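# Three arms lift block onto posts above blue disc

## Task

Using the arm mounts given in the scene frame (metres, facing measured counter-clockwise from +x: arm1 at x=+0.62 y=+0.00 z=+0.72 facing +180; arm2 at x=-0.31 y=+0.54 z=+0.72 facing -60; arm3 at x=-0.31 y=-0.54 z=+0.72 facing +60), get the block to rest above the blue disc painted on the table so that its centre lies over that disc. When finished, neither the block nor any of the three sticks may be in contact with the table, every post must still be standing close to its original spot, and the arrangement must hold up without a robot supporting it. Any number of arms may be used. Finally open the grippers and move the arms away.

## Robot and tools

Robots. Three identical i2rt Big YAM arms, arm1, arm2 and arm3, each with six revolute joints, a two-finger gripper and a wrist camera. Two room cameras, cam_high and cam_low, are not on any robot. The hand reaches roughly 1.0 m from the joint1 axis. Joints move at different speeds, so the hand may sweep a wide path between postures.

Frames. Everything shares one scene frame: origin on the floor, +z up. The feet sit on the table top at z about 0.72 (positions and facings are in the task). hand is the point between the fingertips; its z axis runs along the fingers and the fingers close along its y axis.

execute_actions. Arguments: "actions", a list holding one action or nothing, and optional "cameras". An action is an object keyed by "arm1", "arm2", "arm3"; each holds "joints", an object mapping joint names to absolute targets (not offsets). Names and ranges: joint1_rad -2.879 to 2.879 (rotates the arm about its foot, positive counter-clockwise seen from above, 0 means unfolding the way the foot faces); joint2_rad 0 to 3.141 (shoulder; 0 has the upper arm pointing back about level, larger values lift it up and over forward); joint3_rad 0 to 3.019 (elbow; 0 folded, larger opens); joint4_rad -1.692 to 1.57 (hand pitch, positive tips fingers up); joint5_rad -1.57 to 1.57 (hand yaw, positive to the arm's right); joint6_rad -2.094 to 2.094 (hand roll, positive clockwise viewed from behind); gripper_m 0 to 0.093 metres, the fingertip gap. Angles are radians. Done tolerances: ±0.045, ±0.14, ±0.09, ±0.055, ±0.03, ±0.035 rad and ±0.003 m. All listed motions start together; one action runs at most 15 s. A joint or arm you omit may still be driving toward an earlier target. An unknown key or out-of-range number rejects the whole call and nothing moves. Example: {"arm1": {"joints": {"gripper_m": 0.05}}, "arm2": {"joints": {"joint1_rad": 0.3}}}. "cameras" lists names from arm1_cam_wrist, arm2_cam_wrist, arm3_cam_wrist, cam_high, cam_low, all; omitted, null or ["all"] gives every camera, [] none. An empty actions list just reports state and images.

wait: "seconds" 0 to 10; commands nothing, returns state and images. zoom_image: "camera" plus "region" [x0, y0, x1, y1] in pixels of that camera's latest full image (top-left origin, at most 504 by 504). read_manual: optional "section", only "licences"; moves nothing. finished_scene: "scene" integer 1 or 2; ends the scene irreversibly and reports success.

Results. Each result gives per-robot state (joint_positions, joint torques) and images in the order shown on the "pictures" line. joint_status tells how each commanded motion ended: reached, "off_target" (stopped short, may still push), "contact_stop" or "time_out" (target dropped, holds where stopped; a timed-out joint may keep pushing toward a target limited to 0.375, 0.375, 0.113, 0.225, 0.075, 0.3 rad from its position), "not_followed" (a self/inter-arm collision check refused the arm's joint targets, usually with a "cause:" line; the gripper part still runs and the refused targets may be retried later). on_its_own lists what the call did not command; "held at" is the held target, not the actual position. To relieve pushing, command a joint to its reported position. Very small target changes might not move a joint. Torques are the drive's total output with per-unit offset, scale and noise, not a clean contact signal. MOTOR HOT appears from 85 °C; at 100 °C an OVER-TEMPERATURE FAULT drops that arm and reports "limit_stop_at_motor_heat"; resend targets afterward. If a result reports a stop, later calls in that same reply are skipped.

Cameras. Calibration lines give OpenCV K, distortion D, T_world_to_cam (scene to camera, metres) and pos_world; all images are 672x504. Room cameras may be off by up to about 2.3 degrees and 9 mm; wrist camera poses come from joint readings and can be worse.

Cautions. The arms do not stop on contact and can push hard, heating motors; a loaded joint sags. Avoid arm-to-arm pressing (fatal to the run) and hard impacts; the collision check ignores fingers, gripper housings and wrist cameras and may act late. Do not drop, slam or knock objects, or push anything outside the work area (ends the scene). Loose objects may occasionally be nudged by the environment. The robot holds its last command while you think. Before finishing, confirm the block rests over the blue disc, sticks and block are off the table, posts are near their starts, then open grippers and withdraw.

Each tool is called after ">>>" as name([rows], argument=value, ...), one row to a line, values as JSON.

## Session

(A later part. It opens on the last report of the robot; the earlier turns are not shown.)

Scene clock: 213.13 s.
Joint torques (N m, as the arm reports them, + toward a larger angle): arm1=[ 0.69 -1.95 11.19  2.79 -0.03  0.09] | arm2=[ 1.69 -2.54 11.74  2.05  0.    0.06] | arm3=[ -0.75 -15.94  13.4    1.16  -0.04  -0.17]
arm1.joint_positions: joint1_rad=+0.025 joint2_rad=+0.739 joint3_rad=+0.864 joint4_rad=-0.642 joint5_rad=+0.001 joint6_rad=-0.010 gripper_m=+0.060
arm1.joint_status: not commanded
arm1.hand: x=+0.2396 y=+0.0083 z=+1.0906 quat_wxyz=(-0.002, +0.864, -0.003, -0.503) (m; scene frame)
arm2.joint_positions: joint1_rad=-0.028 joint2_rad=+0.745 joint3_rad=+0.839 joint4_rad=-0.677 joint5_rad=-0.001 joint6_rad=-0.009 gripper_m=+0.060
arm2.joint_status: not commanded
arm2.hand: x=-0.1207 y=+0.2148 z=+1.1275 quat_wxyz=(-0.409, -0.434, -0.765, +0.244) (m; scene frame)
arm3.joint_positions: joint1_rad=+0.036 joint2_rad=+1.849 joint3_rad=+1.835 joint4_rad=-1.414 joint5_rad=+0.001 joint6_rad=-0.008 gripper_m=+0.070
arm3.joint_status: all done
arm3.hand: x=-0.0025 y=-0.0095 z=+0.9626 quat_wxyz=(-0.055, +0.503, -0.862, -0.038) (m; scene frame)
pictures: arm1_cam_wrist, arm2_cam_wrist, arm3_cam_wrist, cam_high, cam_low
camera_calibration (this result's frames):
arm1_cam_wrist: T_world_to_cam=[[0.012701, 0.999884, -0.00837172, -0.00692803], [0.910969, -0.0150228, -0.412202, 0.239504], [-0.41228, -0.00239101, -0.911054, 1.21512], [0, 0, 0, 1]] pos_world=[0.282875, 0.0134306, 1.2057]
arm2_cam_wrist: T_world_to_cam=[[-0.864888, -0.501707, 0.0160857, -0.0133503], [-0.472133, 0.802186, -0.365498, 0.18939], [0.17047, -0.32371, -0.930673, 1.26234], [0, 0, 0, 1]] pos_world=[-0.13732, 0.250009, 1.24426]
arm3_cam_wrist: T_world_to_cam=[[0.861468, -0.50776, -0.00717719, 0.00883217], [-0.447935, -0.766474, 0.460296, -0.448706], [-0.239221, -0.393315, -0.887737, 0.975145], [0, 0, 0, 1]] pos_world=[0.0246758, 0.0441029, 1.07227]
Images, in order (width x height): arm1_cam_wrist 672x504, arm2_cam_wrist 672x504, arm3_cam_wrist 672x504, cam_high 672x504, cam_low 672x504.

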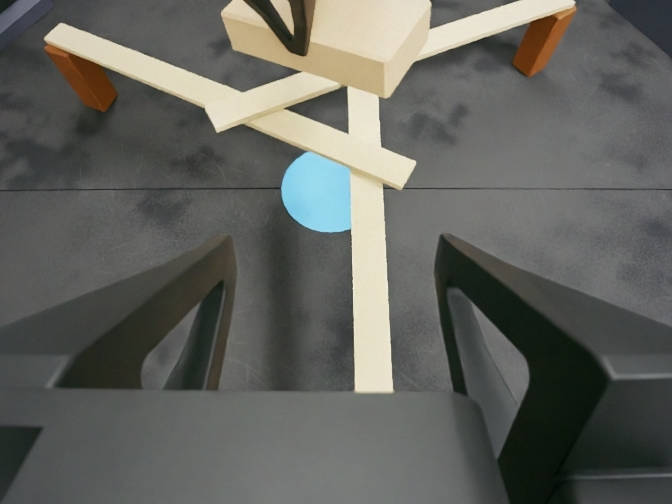

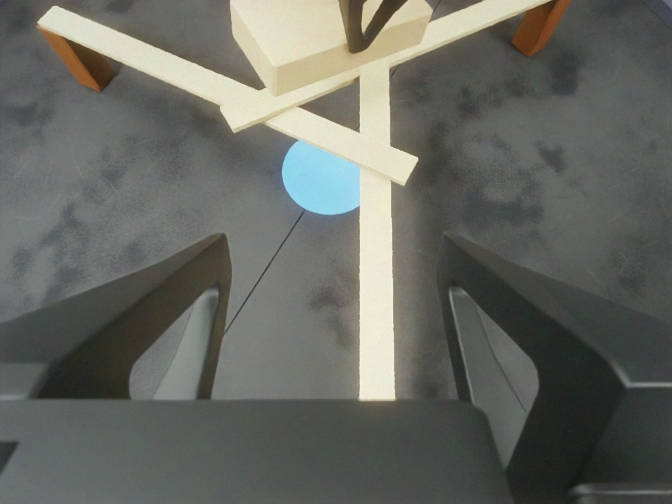

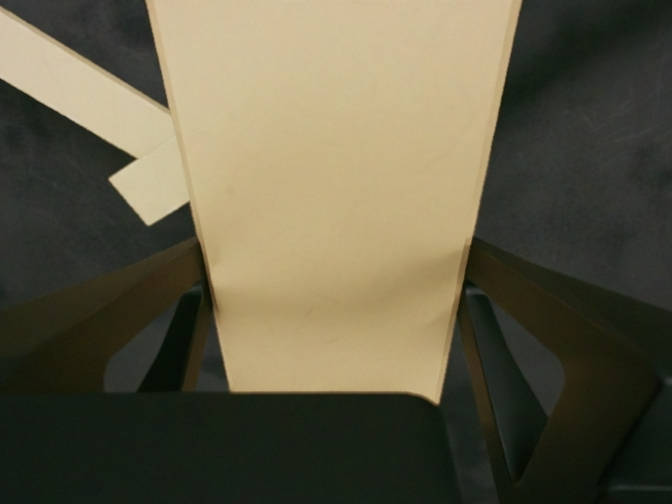

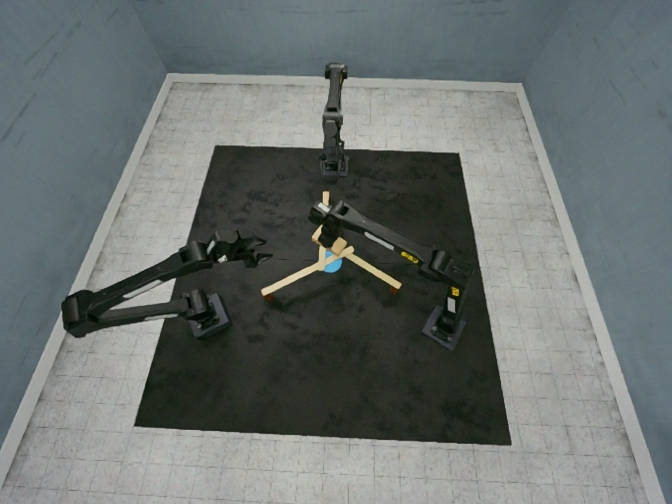

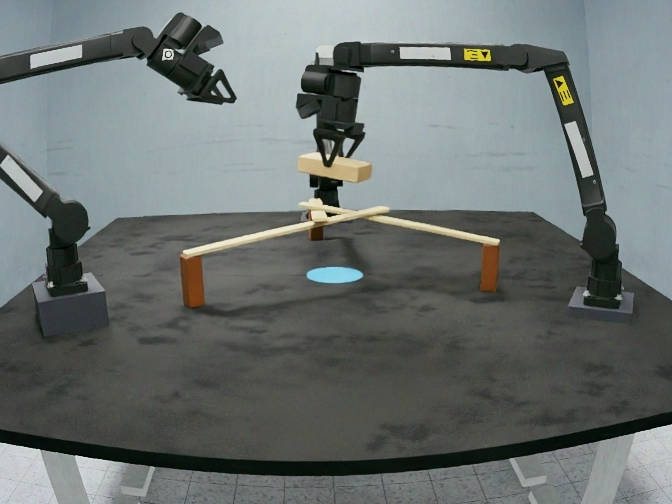

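>>> execute_actions([
  {"arm3": {"joints": {"joint2_rad": 1.93}}},
])

Scene clock: 214.57 s.
Joint torques (N m, as the arm reports them, + toward a larger angle): arm1=[ 0.66 -1.91 11.18  2.79 -0.04  0.09] | arm2=[ 1.98 -2.41 11.76  2.21 -0.01  0.04] | arm3=[ -0.66 -18.91  12.51   0.89  -0.03  -0.17]
arm1.joint_positions: joint1_rad=+0.025 joint2_rad=+0.739 joint3_rad=+0.864 joint4_rad=-0.642 joint5_rad=+0.001 joint6_rad=-0.010 gripper_m=+0.060
arm1.joint_status: not commanded
arm1.hand: x=+0.2396 y=+0.0083 z=+1.0906 quat_wxyz=(-0.002, +0.864, -0.003, -0.503) (m; scene frame)
arm2.joint_positions: joint1_rad=-0.028 joint2_rad=+0.745 joint3_rad=+0.839 joint4_rad=-0.677 joint5_rad=-0.001 joint6_rad=-0.009 gripper_m=+0.060
arm2.joint_status: not commanded
arm2.hand: x=-0.1207 y=+0.2148 z=+1.1275 quat_wxyz=(-0.409, -0.434, -0.765, +0.244) (m; scene frame)
arm3.joint_positions: joint1_rad=+0.036 joint2_rad=+1.953 joint3_rad=+1.846 joint4_rad=-1.411 joint5_rad=+0.001 joint6_rad=-0.008 gripper_m=+0.070
arm3.joint_status: all done
arm3.hand: x=+0.0018 y=-0.0005 z=+0.9050 quat_wxyz=(-0.015, +0.504, -0.864, -0.015) (m; scene frame)
pictures: arm1_cam_wrist, arm2_cam_wrist, arm3_cam_wrist, cam_high, cam_low
camera_calibration (this result's frames):
arm1_cam_wrist: T_world_to_cam=[[0.012701, 0.999884, -0.00837172, -0.00692803], [0.910969, -0.0150228, -0.412202, 0.239504], [-0.41228, -0.00239101, -0.911054, 1.21512], [0, 0, 0, 1]] pos_world=[0.282875, 0.0134306, 1.2057]
arm2_cam_wrist: T_world_to_cam=[[-0.864888, -0.501707, 0.0160857, -0.0133503], [-0.472133, 0.802186, -0.365498, 0.18939], [0.17047, -0.32371, -0.930673, 1.26234], [0, 0, 0, 1]] pos_world=[-0.13732, 0.250009, 1.24426]
arm3_cam_wrist: T_world_to_cam=[[0.861743, -0.507307, -0.00625856, 0.00840979], [-0.424232, -0.727282, 0.539526, -0.48507], [-0.278257, -0.462277, -0.841946, 0.887185], [0, 0, 0, 1]] pos_world=[0.033836, 0.0616088, 1.00872]
Images, in order (width x height): arm1_cam_wrist 672x504, arm2_cam_wrist 672x504, arm3_cam_wrist 672x504, cam_high 672x504, cam_low 672x504.

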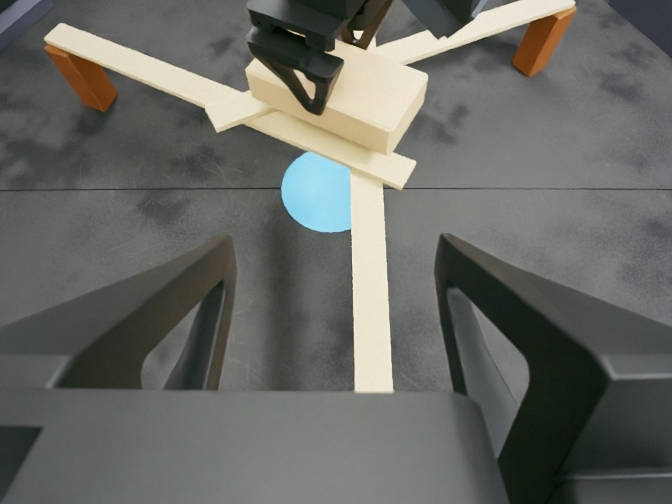

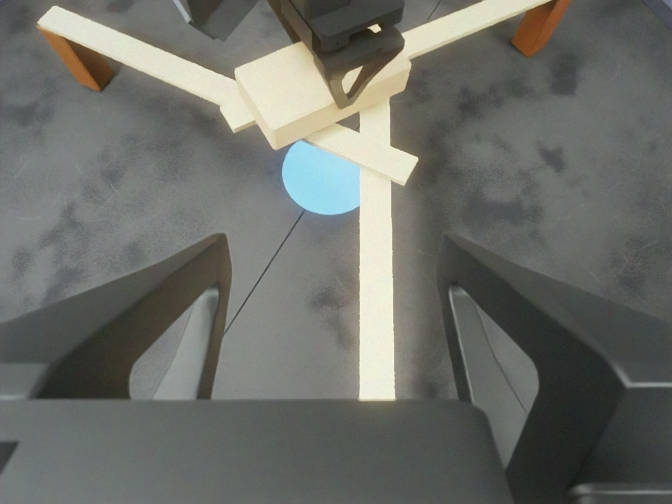

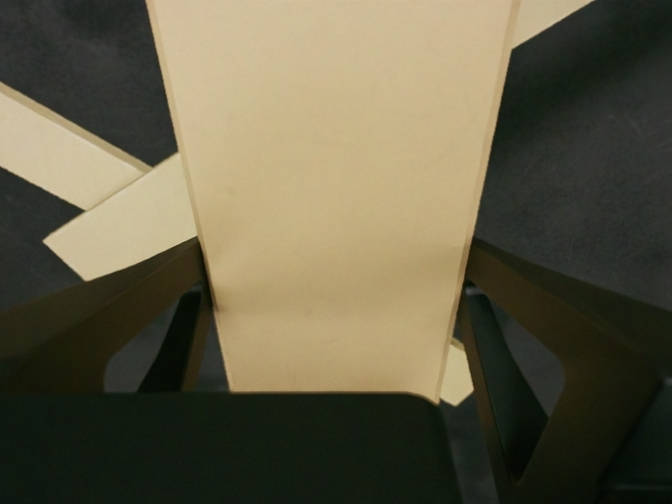

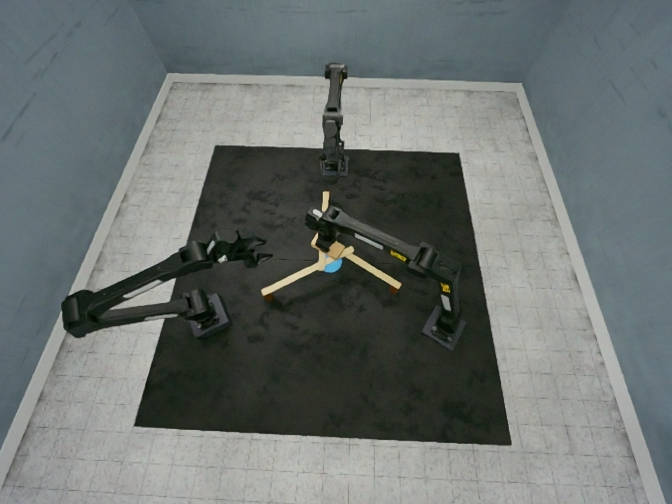

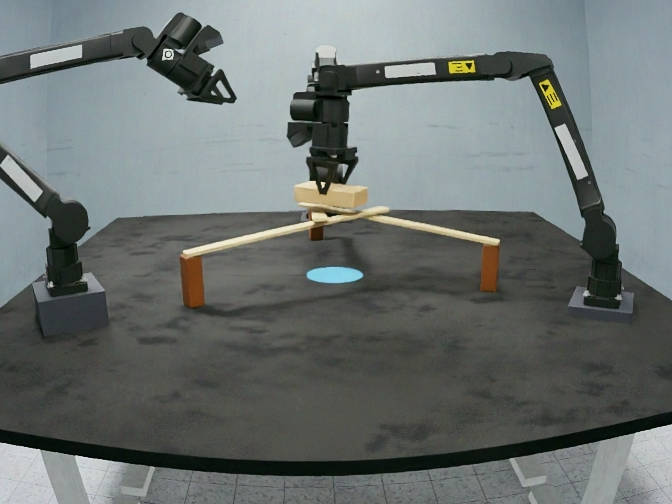

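>>> zoom_image(camera="cam_low", region=[270, 160, 410, 250])

>>> zoom_image(camera="arm1_cam_wrist", region=[180, 0, 480, 240])

>>> zoom_image(camera="arm2_cam_wrist", region=[180, 0, 480, 240])

Region (270, 160, 410, 250) of cam_low's 672x504 image, scaled by 3.600, with more detail than that image has; it fills the top 324 rows of this view, and the rest is white.

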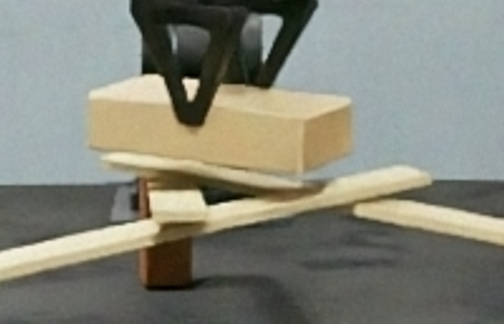

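Region (180, 0, 480, 240) of arm1_cam_wrist's 672x504 image, scaled by 1.680, with more detail than that image has; it fills the top 403 rows of this view, and the rest is white.

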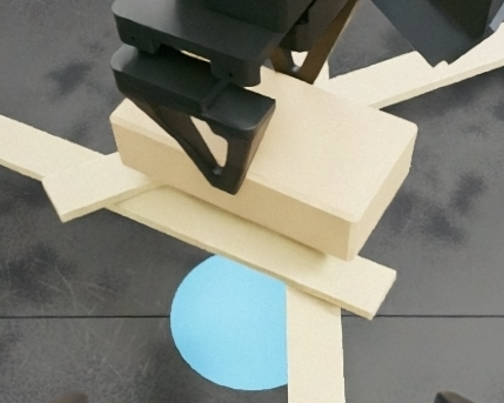

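Region (180, 0, 480, 240) of arm2_cam_wrist's 672x504 image, scaled by 1.680, with more detail than that image has; it fills the top 403 rows of this view, and the rest is white.

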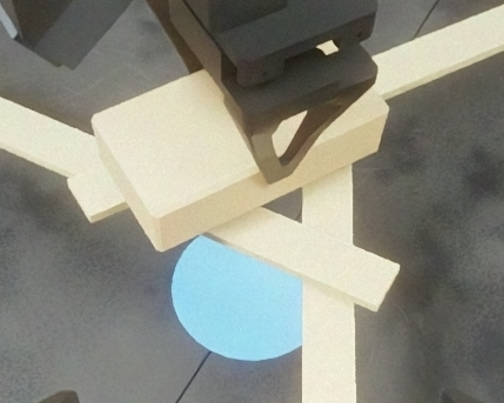

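>>> execute_actions([
  {"arm3": {"joints": {"joint2_rad": 1.965}}},
])

>>> zoom_image(camera="cam_low", region=[270, 160, 410, 250])

Scene clock: 216.90 s.
Joint torques (N m, as the arm reports them, + toward a larger angle): arm1=[ 0.68 -1.95 11.19  2.76 -0.04  0.08] | arm2=[ 1.61 -2.91 11.92  2.15 -0.02  0.04] | arm3=[ -0.54 -17.27  12.37   0.81  -0.03  -0.16]
arm1.joint_positions: joint1_rad=+0.025 joint2_rad=+0.739 joint3_rad=+0.864 joint4_rad=-0.642 joint5_rad=+0.001 joint6_rad=-0.010 gripper_m=+0.060
arm1.joint_status: not commanded
arm1.hand: x=+0.2396 y=+0.0083 z=+1.0906 quat_wxyz=(-0.002, +0.864, -0.003, -0.503) (m; scene frame)
arm2.joint_positions: joint1_rad=-0.028 joint2_rad=+0.745 joint3_rad=+0.839 joint4_rad=-0.677 joint5_rad=-0.001 joint6_rad=-0.009 gripper_m=+0.060
arm2.joint_status: not commanded
arm2.hand: x=-0.1207 y=+0.2148 z=+1.1275 quat_wxyz=(-0.409, -0.434, -0.765, +0.244) (m; scene frame)
arm3.joint_positions: joint1_rad=+0.036 joint2_rad=+1.963 joint3_rad=+1.846 joint4_rad=-1.411 joint5_rad=+0.001 joint6_rad=-0.008 gripper_m=+0.070
arm3.joint_status: all done
arm3.hand: x=+0.0019 y=-0.0002 z=+0.8995 quat_wxyz=(-0.011, +0.504, -0.864, -0.013) (m; scene frame)
pictures: arm1_cam_wrist, arm2_cam_wrist, arm3_cam_wrist, cam_high, cam_low
camera_calibration (this result's frames):
arm1_cam_wrist: T_world_to_cam=[[0.012701, 0.999884, -0.00837172, -0.00692803], [0.910969, -0.0150228, -0.412202, 0.239504], [-0.41228, -0.00239101, -0.911054, 1.21512], [0, 0, 0, 1]] pos_world=[0.282875, 0.0134306, 1.2057]
arm2_cam_wrist: T_world_to_cam=[[-0.864888, -0.501707, 0.0160857, -0.0133503], [-0.472133, 0.802186, -0.365498, 0.18939], [0.17047, -0.32371, -0.930673, 1.26234], [0, 0, 0, 1]] pos_world=[-0.13732, 0.250009, 1.24426]
arm3_cam_wrist: T_world_to_cam=[[0.861772, -0.507258, -0.00616945, 0.00836645], [-0.421667, -0.723019, 0.547211, -0.488801], [-0.282038, -0.46897, -0.836972, 0.878262], [0, 0, 0, 1]] pos_world=[0.0343817, 0.0627099, 1.00261]
Images, in order (width x height): arm1_cam_wrist 672x504, arm2_cam_wrist 672x504, arm3_cam_wrist 672x504, cam_high 672x504, cam_low 672x504.

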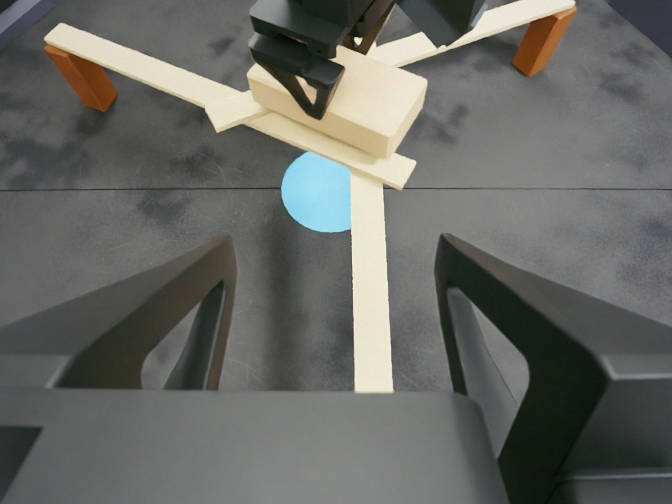

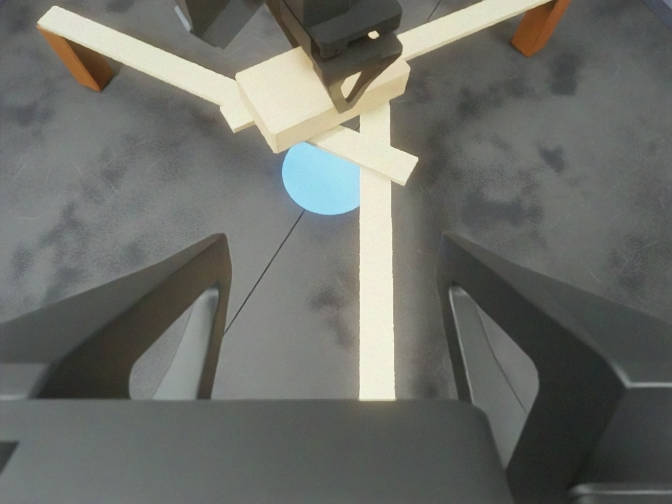

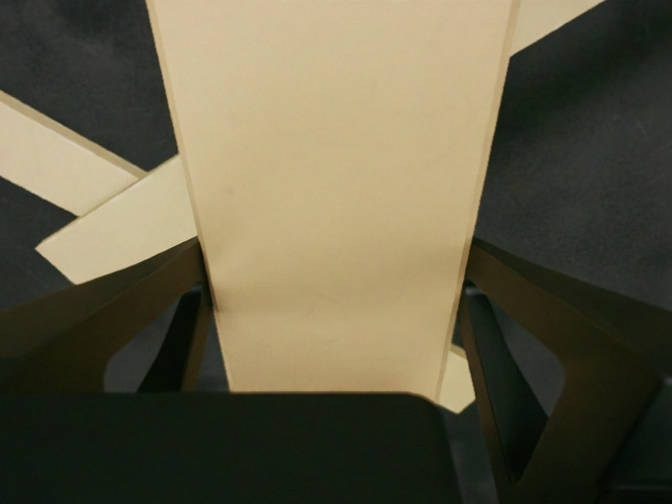

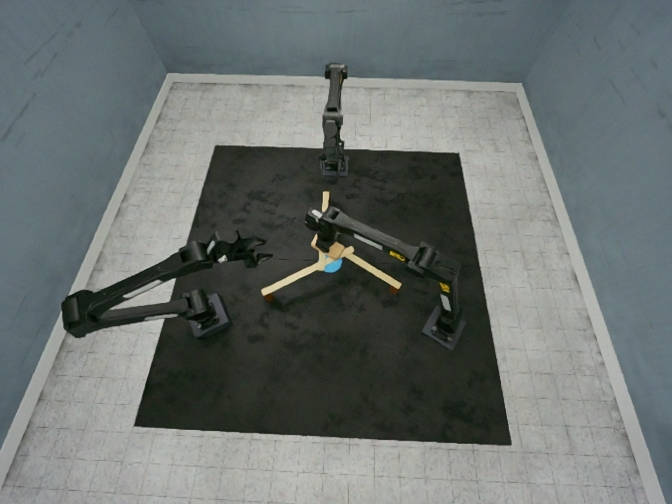

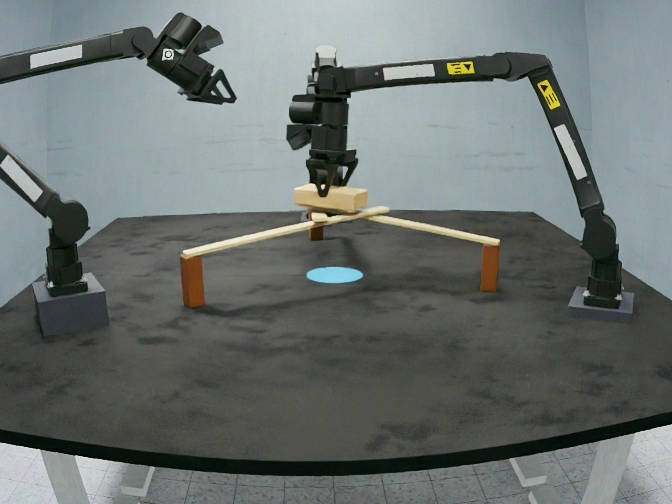

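Region (270, 160, 410, 250) of cam_low's 672x504 image, scaled by 3.600, with more detail than that image has; it fills the top 324 rows of this view, and the rest is white.

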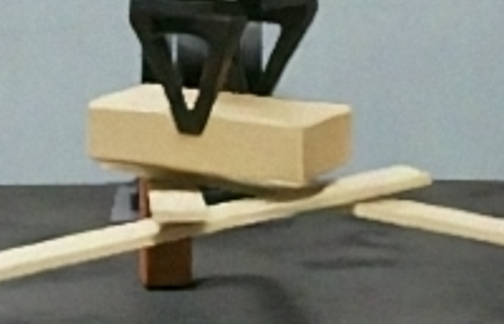

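>>> execute_actions([
  {"arm3": {"joints": {"joint2_rad": 1.978}}},
])

>>> zoom_image(camera="cam_low", region=[270, 160, 410, 250])

>>> zoom_image(camera="arm1_cam_wrist", region=[180, 0, 480, 240])

>>> zoom_image(camera="arm2_cam_wrist", region=[180, 0, 480, 240])

Scene clock: 217.90 s.
Joint torques (N m, as the arm reports them, + toward a larger angle): arm1=[ 0.71 -1.91 11.2   2.78 -0.04  0.09] | arm2=[ 1.84 -2.88 11.75  2.01 -0.03  0.02] | arm3=[ -0.37 -17.3   12.53   0.94  -0.01  -0.16]
arm1.joint_positions: joint1_rad=+0.025 joint2_rad=+0.739 joint3_rad=+0.864 joint4_rad=-0.642 joint5_rad=+0.001 joint6_rad=-0.010 gripper_m=+0.060
arm1.joint_status: not commanded
arm1.hand: x=+0.2396 y=+0.0083 z=+1.0906 quat_wxyz=(-0.002, +0.864, -0.003, -0.503) (m; scene frame)
arm2.joint_positions: joint1_rad=-0.028 joint2_rad=+0.745 joint3_rad=+0.839 joint4_rad=-0.677 joint5_rad=-0.001 joint6_rad=-0.009 gripper_m=+0.060
arm2.joint_status: not commanded
arm2.hand: x=-0.1207 y=+0.2148 z=+1.1275 quat_wxyz=(-0.409, -0.434, -0.765, +0.244) (m; scene frame)
arm3.joint_positions: joint1_rad=+0.036 joint2_rad=+1.977 joint3_rad=+1.846 joint4_rad=-1.411 joint5_rad=+0.001 joint6_rad=-0.008 gripper_m=+0.070
arm3.joint_status: all done
arm3.hand: x=+0.0020 y=+0.0001 z=+0.8908 quat_wxyz=(-0.005, +0.504, -0.864, -0.010) (m; scene frame)
pictures: arm1_cam_wrist, arm2_cam_wrist, arm3_cam_wrist, cam_high, cam_low
camera_calibration (this result's frames):
arm1_cam_wrist: T_world_to_cam=[[0.012701, 0.999884, -0.00837172, -0.00692803], [0.910969, -0.0150228, -0.412202, 0.239504], [-0.41228, -0.00239101, -0.911054, 1.21512], [0, 0, 0, 1]] pos_world=[0.282875, 0.0134306, 1.2057]
arm2_cam_wrist: T_world_to_cam=[[-0.864888, -0.501707, 0.0160857, -0.0133503], [-0.472133, 0.802186, -0.365498, 0.18939], [0.17047, -0.32371, -0.930673, 1.26234], [0, 0, 0, 1]] pos_world=[-0.13732, 0.250009, 1.24426]
arm3_cam_wrist: T_world_to_cam=[[0.86182, -0.507178, -0.00602944, 0.00829978], [-0.417536, -0.716145, 0.559285, -0.49454], [-0.287975, -0.479485, -0.828954, 0.864066], [0, 0, 0, 1]] pos_world=[0.0351881, 0.064354, 0.99291]
Images, in order (width x height): arm1_cam_wrist 672x504, arm2_cam_wrist 672x504, arm3_cam_wrist 672x504, cam_high 672x504, cam_low 672x504.

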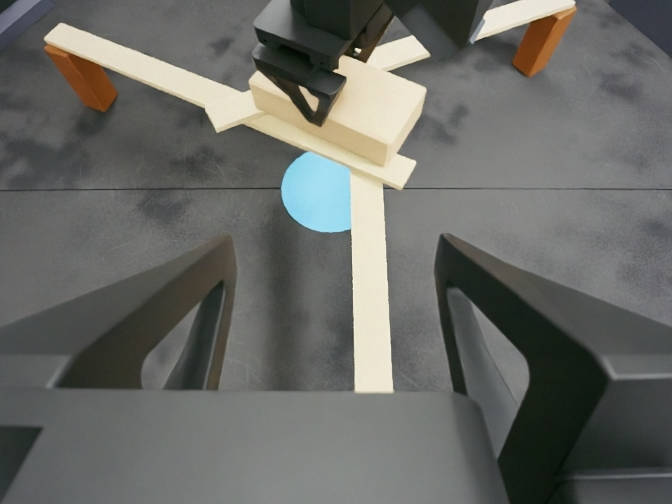

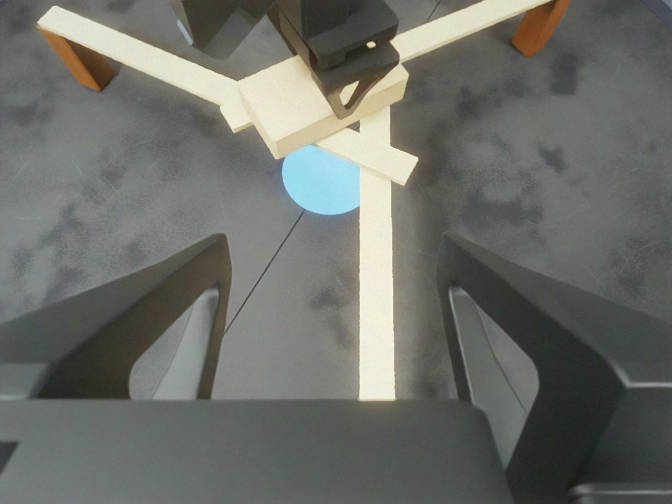

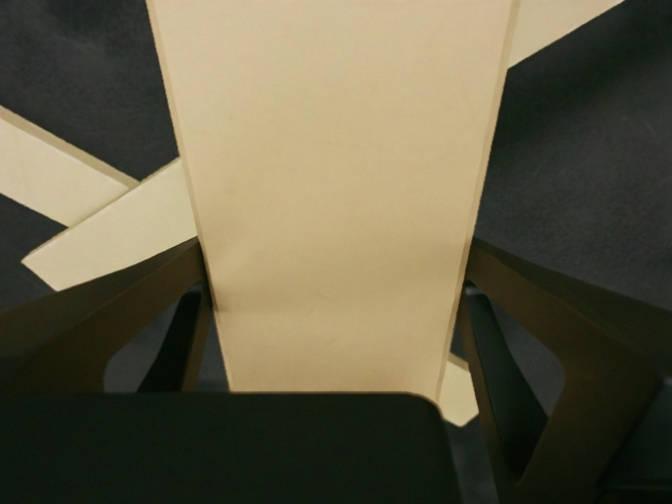

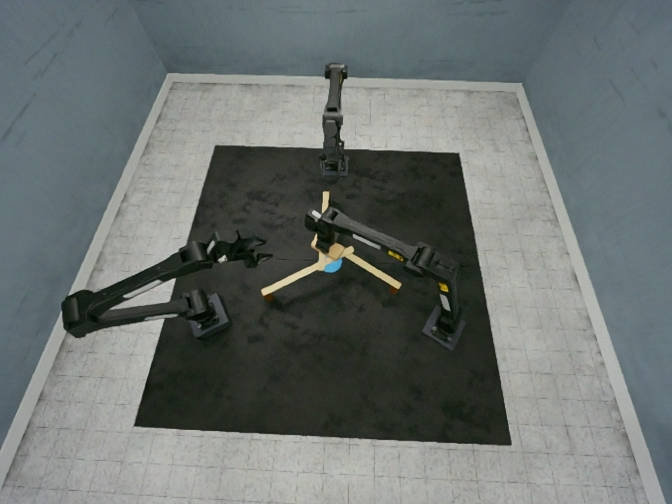

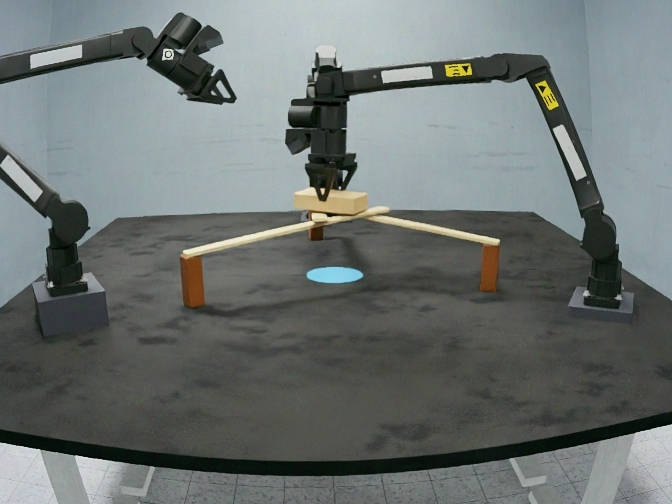

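Region (270, 160, 410, 250) of cam_low's 672x504 image, scaled by 3.600, with more detail than that image has; it fills the top 324 rows of this view, and the rest is white.

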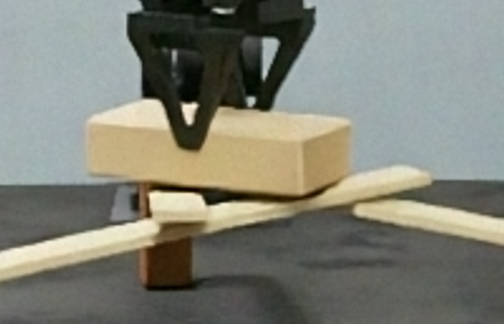

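Region (180, 0, 480, 240) of arm1_cam_wrist's 672x504 image, scaled by 1.680, with more detail than that image has; it fills the top 403 rows of this view, and the rest is white.

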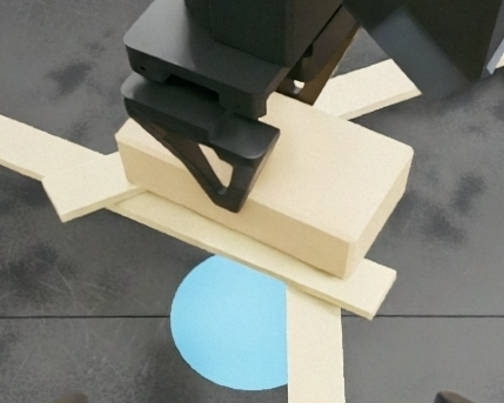

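Region (180, 0, 480, 240) of arm2_cam_wrist's 672x504 image, scaled by 1.680, with more detail than that image has; it fills the top 403 rows of this view, and the rest is white.

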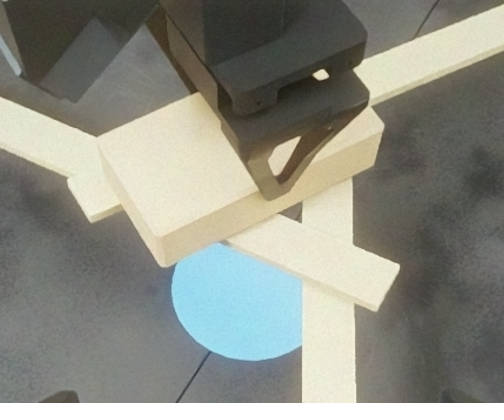

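>>> execute_actions([
  {"arm3": {"joints": {"joint2_rad": 1.987}}},
])

>>> zoom_image(camera="cam_low", region=[270, 160, 410, 250])

>>> zoom_image(camera="arm1_cam_wrist", region=[180, 0, 480, 240])

>>> zoom_image(camera="arm2_cam_wrist", region=[180, 0, 480, 240])

Scene clock: 219.13 s.
Joint torques (N m, as the arm reports them, + toward a larger angle): arm1=[ 0.69 -1.99 11.19  2.81 -0.04  0.09] | arm2=[ 1.45 -3.2  11.85  2.07  0.    0.03] | arm3=[ -0.65 -17.44  12.37   0.73  -0.02  -0.16]
arm1.joint_positions: joint1_rad=+0.025 joint2_rad=+0.739 joint3_rad=+0.864 joint4_rad=-0.642 joint5_rad=+0.001 joint6_rad=-0.010 gripper_m=+0.060
arm1.joint_status: not commanded
arm1.hand: x=+0.2396 y=+0.0083 z=+1.0906 quat_wxyz=(-0.002, +0.864, -0.003, -0.503) (m; scene frame)
arm2.joint_positions: joint1_rad=-0.028 joint2_rad=+0.745 joint3_rad=+0.839 joint4_rad=-0.677 joint5_rad=-0.001 joint6_rad=-0.009 gripper_m=+0.060
arm2.joint_status: not commanded
arm2.hand: x=-0.1207 y=+0.2148 z=+1.1275 quat_wxyz=(-0.409, -0.434, -0.765, +0.244) (m; scene frame)
arm3.joint_positions: joint1_rad=+0.036 joint2_rad=+1.981 joint3_rad=+1.846 joint4_rad=-1.411 joint5_rad=+0.001 joint6_rad=-0.008 gripper_m=+0.070
arm3.joint_status: all done
arm3.hand: x=+0.0020 y=+0.0003 z=+0.8888 quat_wxyz=(-0.004, +0.504, -0.864, -0.009) (m; scene frame)
pictures: arm1_cam_wrist, arm2_cam_wrist, arm3_cam_wrist, cam_high, cam_low
camera_calibration (this result's frames):
arm1_cam_wrist: T_world_to_cam=[[0.012701, 0.999884, -0.00837172, -0.00692803], [0.910969, -0.0150228, -0.412202, 0.239504], [-0.41228, -0.00239101, -0.911054, 1.21512], [0, 0, 0, 1]] pos_world=[0.282875, 0.0134306, 1.2057]
arm2_cam_wrist: T_world_to_cam=[[-0.864888, -0.501707, 0.0160857, -0.0133503], [-0.472133, 0.802186, -0.365498, 0.18939], [0.17047, -0.32371, -0.930673, 1.26234], [0, 0, 0, 1]] pos_world=[-0.13732, 0.250009, 1.24426]
arm3_cam_wrist: T_world_to_cam=[[0.86183, -0.507161, -0.00600014, 0.00828849], [-0.416656, -0.714679, 0.561812, -0.495512], [-0.289217, -0.481686, -0.827243, 0.860936], [0, 0, 0, 1]] pos_world=[0.0353965, 0.064773, 0.990638]
Images, in order (width x height): arm1_cam_wrist 672x504, arm2_cam_wrist 672x504, arm3_cam_wrist 672x504, cam_high 672x504, cam_low 672x504.

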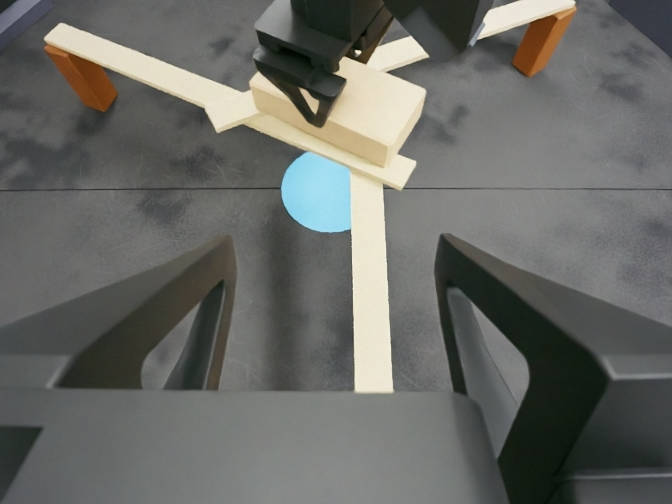

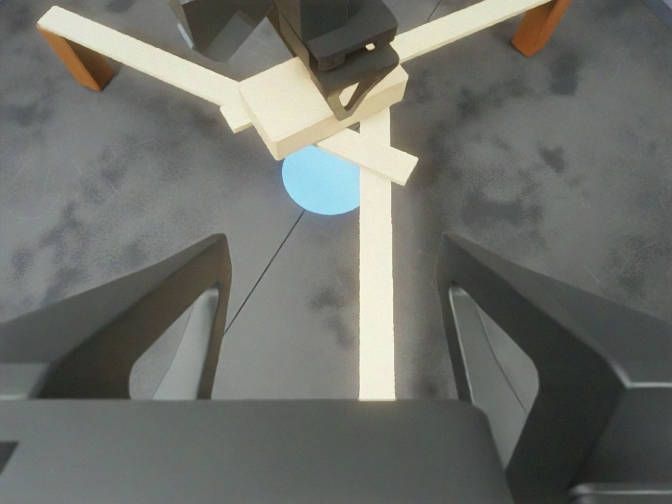

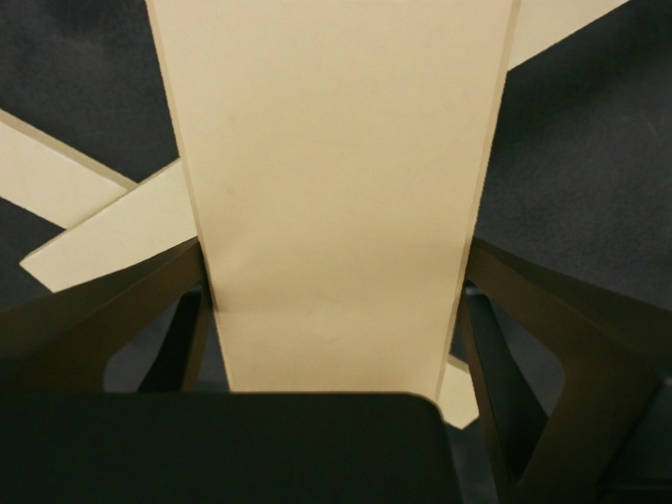

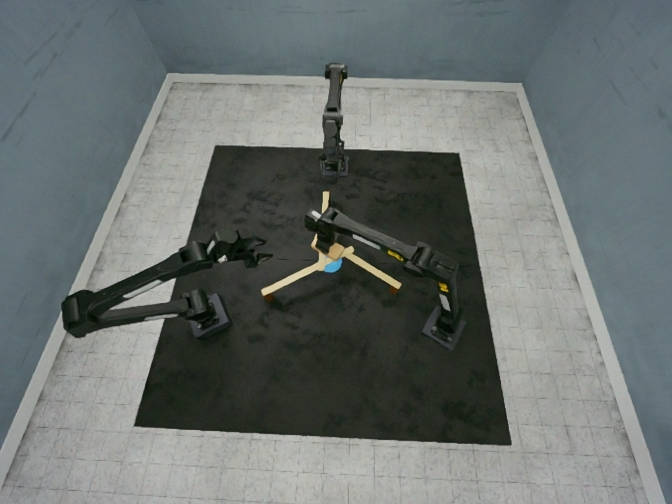

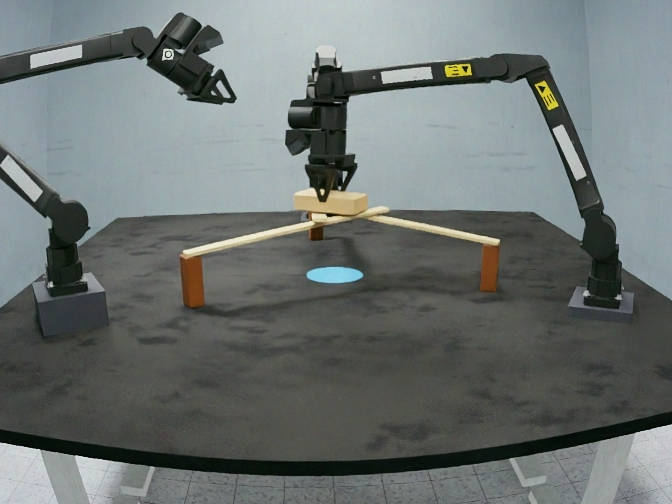

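Region (270, 160, 410, 250) of cam_low's 672x504 image, scaled by 3.600, with more detail than that image has; it fills the top 324 rows of this view, and the rest is white.

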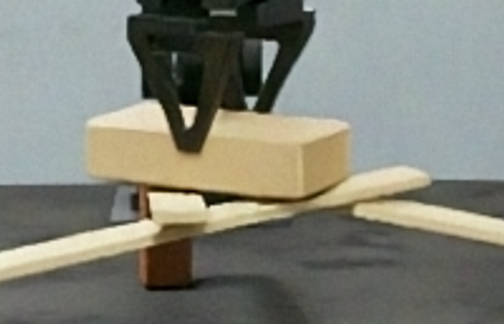

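Region (180, 0, 480, 240) of arm1_cam_wrist's 672x504 image, scaled by 1.680, with more detail than that image has; it fills the top 403 rows of this view, and the rest is white.

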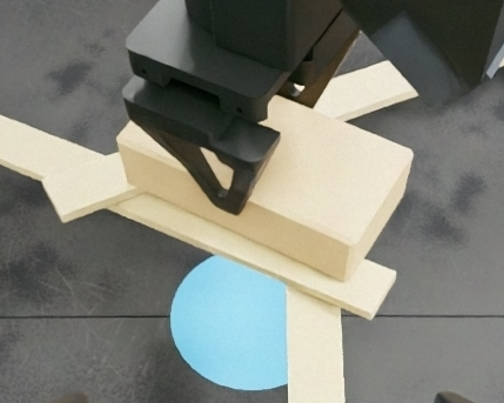

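Region (180, 0, 480, 240) of arm2_cam_wrist's 672x504 image, scaled by 1.680, with more detail than that image has; it fills the top 403 rows of this view, and the rest is white.

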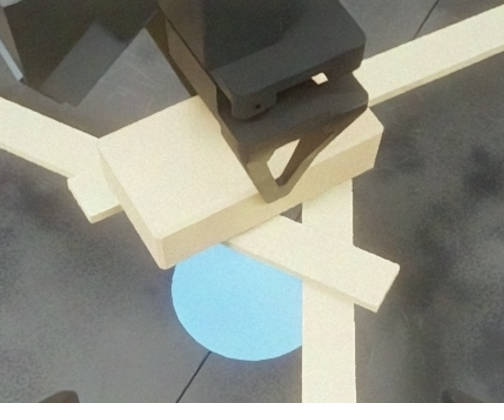

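>>> execute_actions([
  {"arm3": {"joints": {"joint2_rad": 1.981, "gripper_m": 0.078}}},
])

>>> zoom_image(camera="cam_low", region=[170, 140, 510, 320])

Scene clock: 220.10 s.
Joint torques (N m, as the arm reports them, + toward a larger angle): arm1=[ 0.74 -1.95 11.2   2.77 -0.04  0.09] | arm2=[ 1.53 -3.61 11.87  2.1  -0.04  0.08] | arm3=[ -0.45 -17.67  12.11   0.77  -0.02  -0.17]
arm1.joint_positions: joint1_rad=+0.025 joint2_rad=+0.739 joint3_rad=+0.864 joint4_rad=-0.642 joint5_rad=+0.001 joint6_rad=-0.010 gripper_m=+0.060
arm1.joint_status: not commanded
arm1.hand: x=+0.2396 y=+0.0083 z=+1.0906 quat_wxyz=(-0.002, +0.864, -0.003, -0.503) (m; scene frame)
arm2.joint_positions: joint1_rad=-0.028 joint2_rad=+0.745 joint3_rad=+0.839 joint4_rad=-0.677 joint5_rad=-0.001 joint6_rad=-0.009 gripper_m=+0.060
arm2.joint_status: not commanded
arm2.hand: x=-0.1207 y=+0.2148 z=+1.1275 quat_wxyz=(-0.409, -0.434, -0.765, +0.244) (m; scene frame)
arm3.joint_positions: joint1_rad=+0.036 joint2_rad=+1.981 joint3_rad=+1.850 joint4_rad=-1.411 joint5_rad=+0.001 joint6_rad=-0.008 gripper_m=+0.078
arm3.joint_status: all done
arm3.hand: x=+0.0026 y=+0.0012 z=+0.8902 quat_wxyz=(-0.005, +0.504, -0.864, -0.010) (m; scene frame)
pictures: arm1_cam_wrist, arm2_cam_wrist, arm3_cam_wrist, cam_high, cam_low
camera_calibration (this result's frames):
arm1_cam_wrist: T_world_to_cam=[[0.012701, 0.999884, -0.00837172, -0.00692803], [0.910969, -0.0150228, -0.412202, 0.239504], [-0.41228, -0.00239101, -0.911054, 1.21512], [0, 0, 0, 1]] pos_world=[0.282875, 0.0134306, 1.2057]
arm2_cam_wrist: T_world_to_cam=[[-0.864888, -0.501707, 0.0160857, -0.0133503], [-0.472133, 0.802186, -0.365498, 0.18939], [0.17047, -0.32371, -0.930673, 1.26234], [0, 0, 0, 1]] pos_world=[-0.13732, 0.250009, 1.24426]
arm3_cam_wrist: T_world_to_cam=[[0.862011, -0.506854, -0.00602957, 0.00831535], [-0.417487, -0.71667, 0.558649, -0.492562], [-0.287474, -0.479044, -0.829383, 0.864682], [0, 0, 0, 1]] pos_world=[0.0357673, 0.0654303, 0.992371]
Images, in order (width x height): arm1_cam_wrist 672x504, arm2_cam_wrist 672x504, arm3_cam_wrist 672x504, cam_high 672x504, cam_low 672x504.

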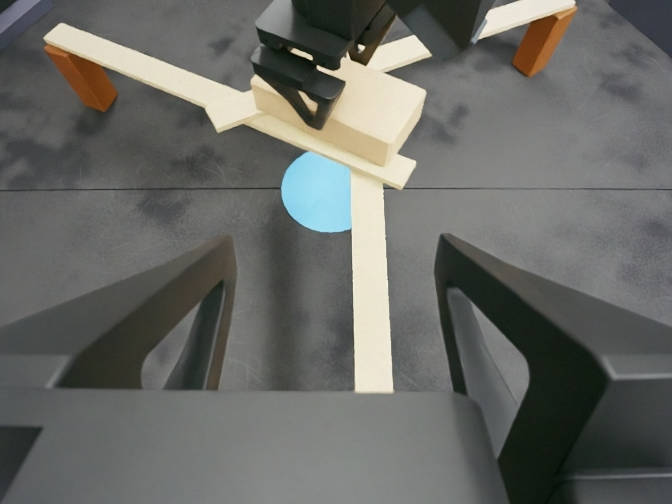

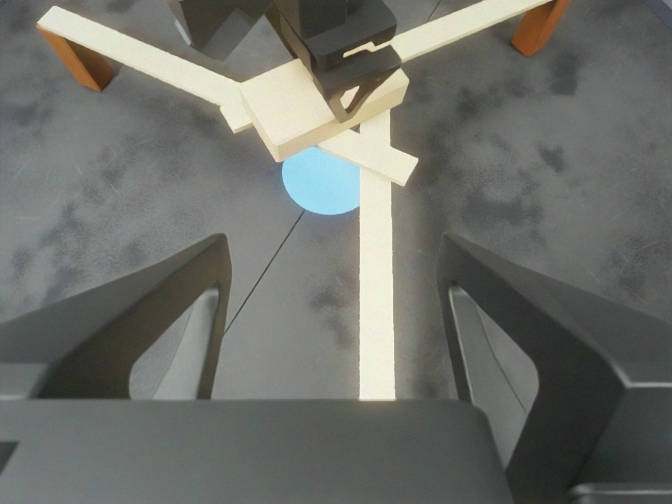

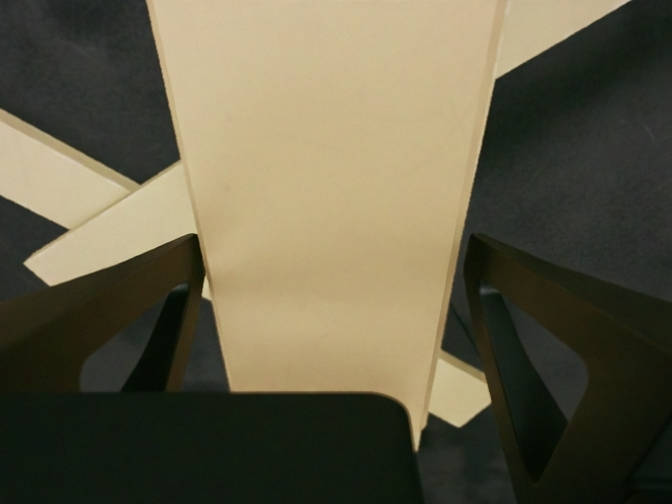

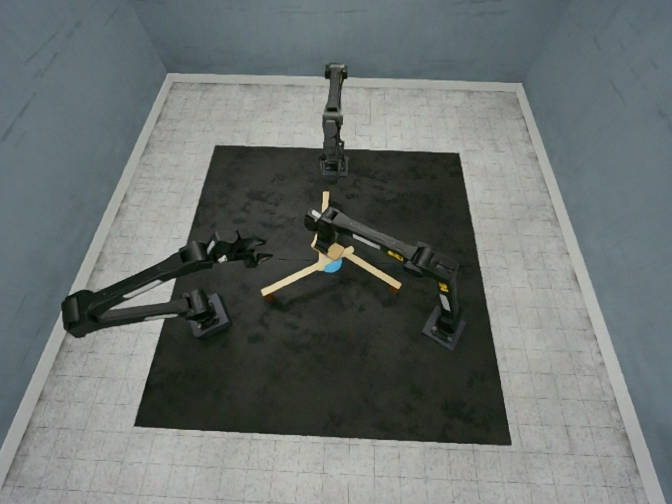

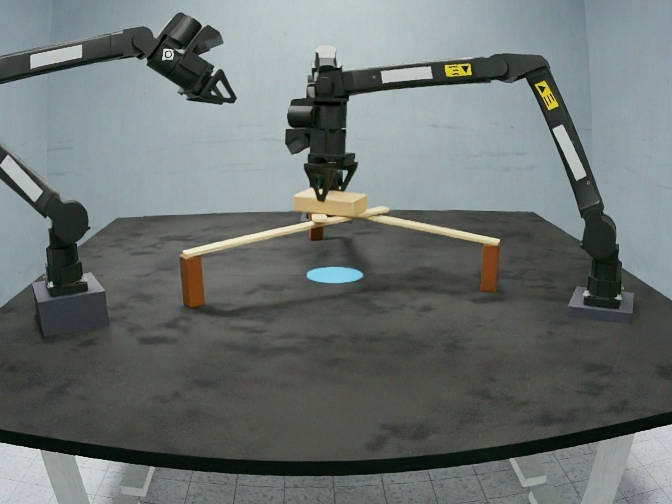

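Region (170, 140, 510, 320) of cam_low's 672x504 image, scaled by 1.482, with more detail than that image has; it fills the top 267 rows of this view, and the rest is white.

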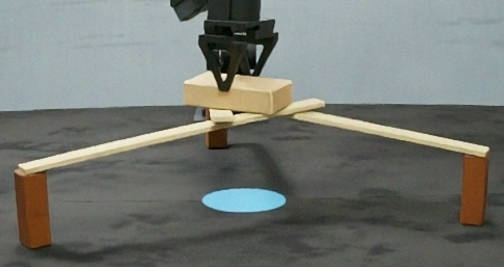

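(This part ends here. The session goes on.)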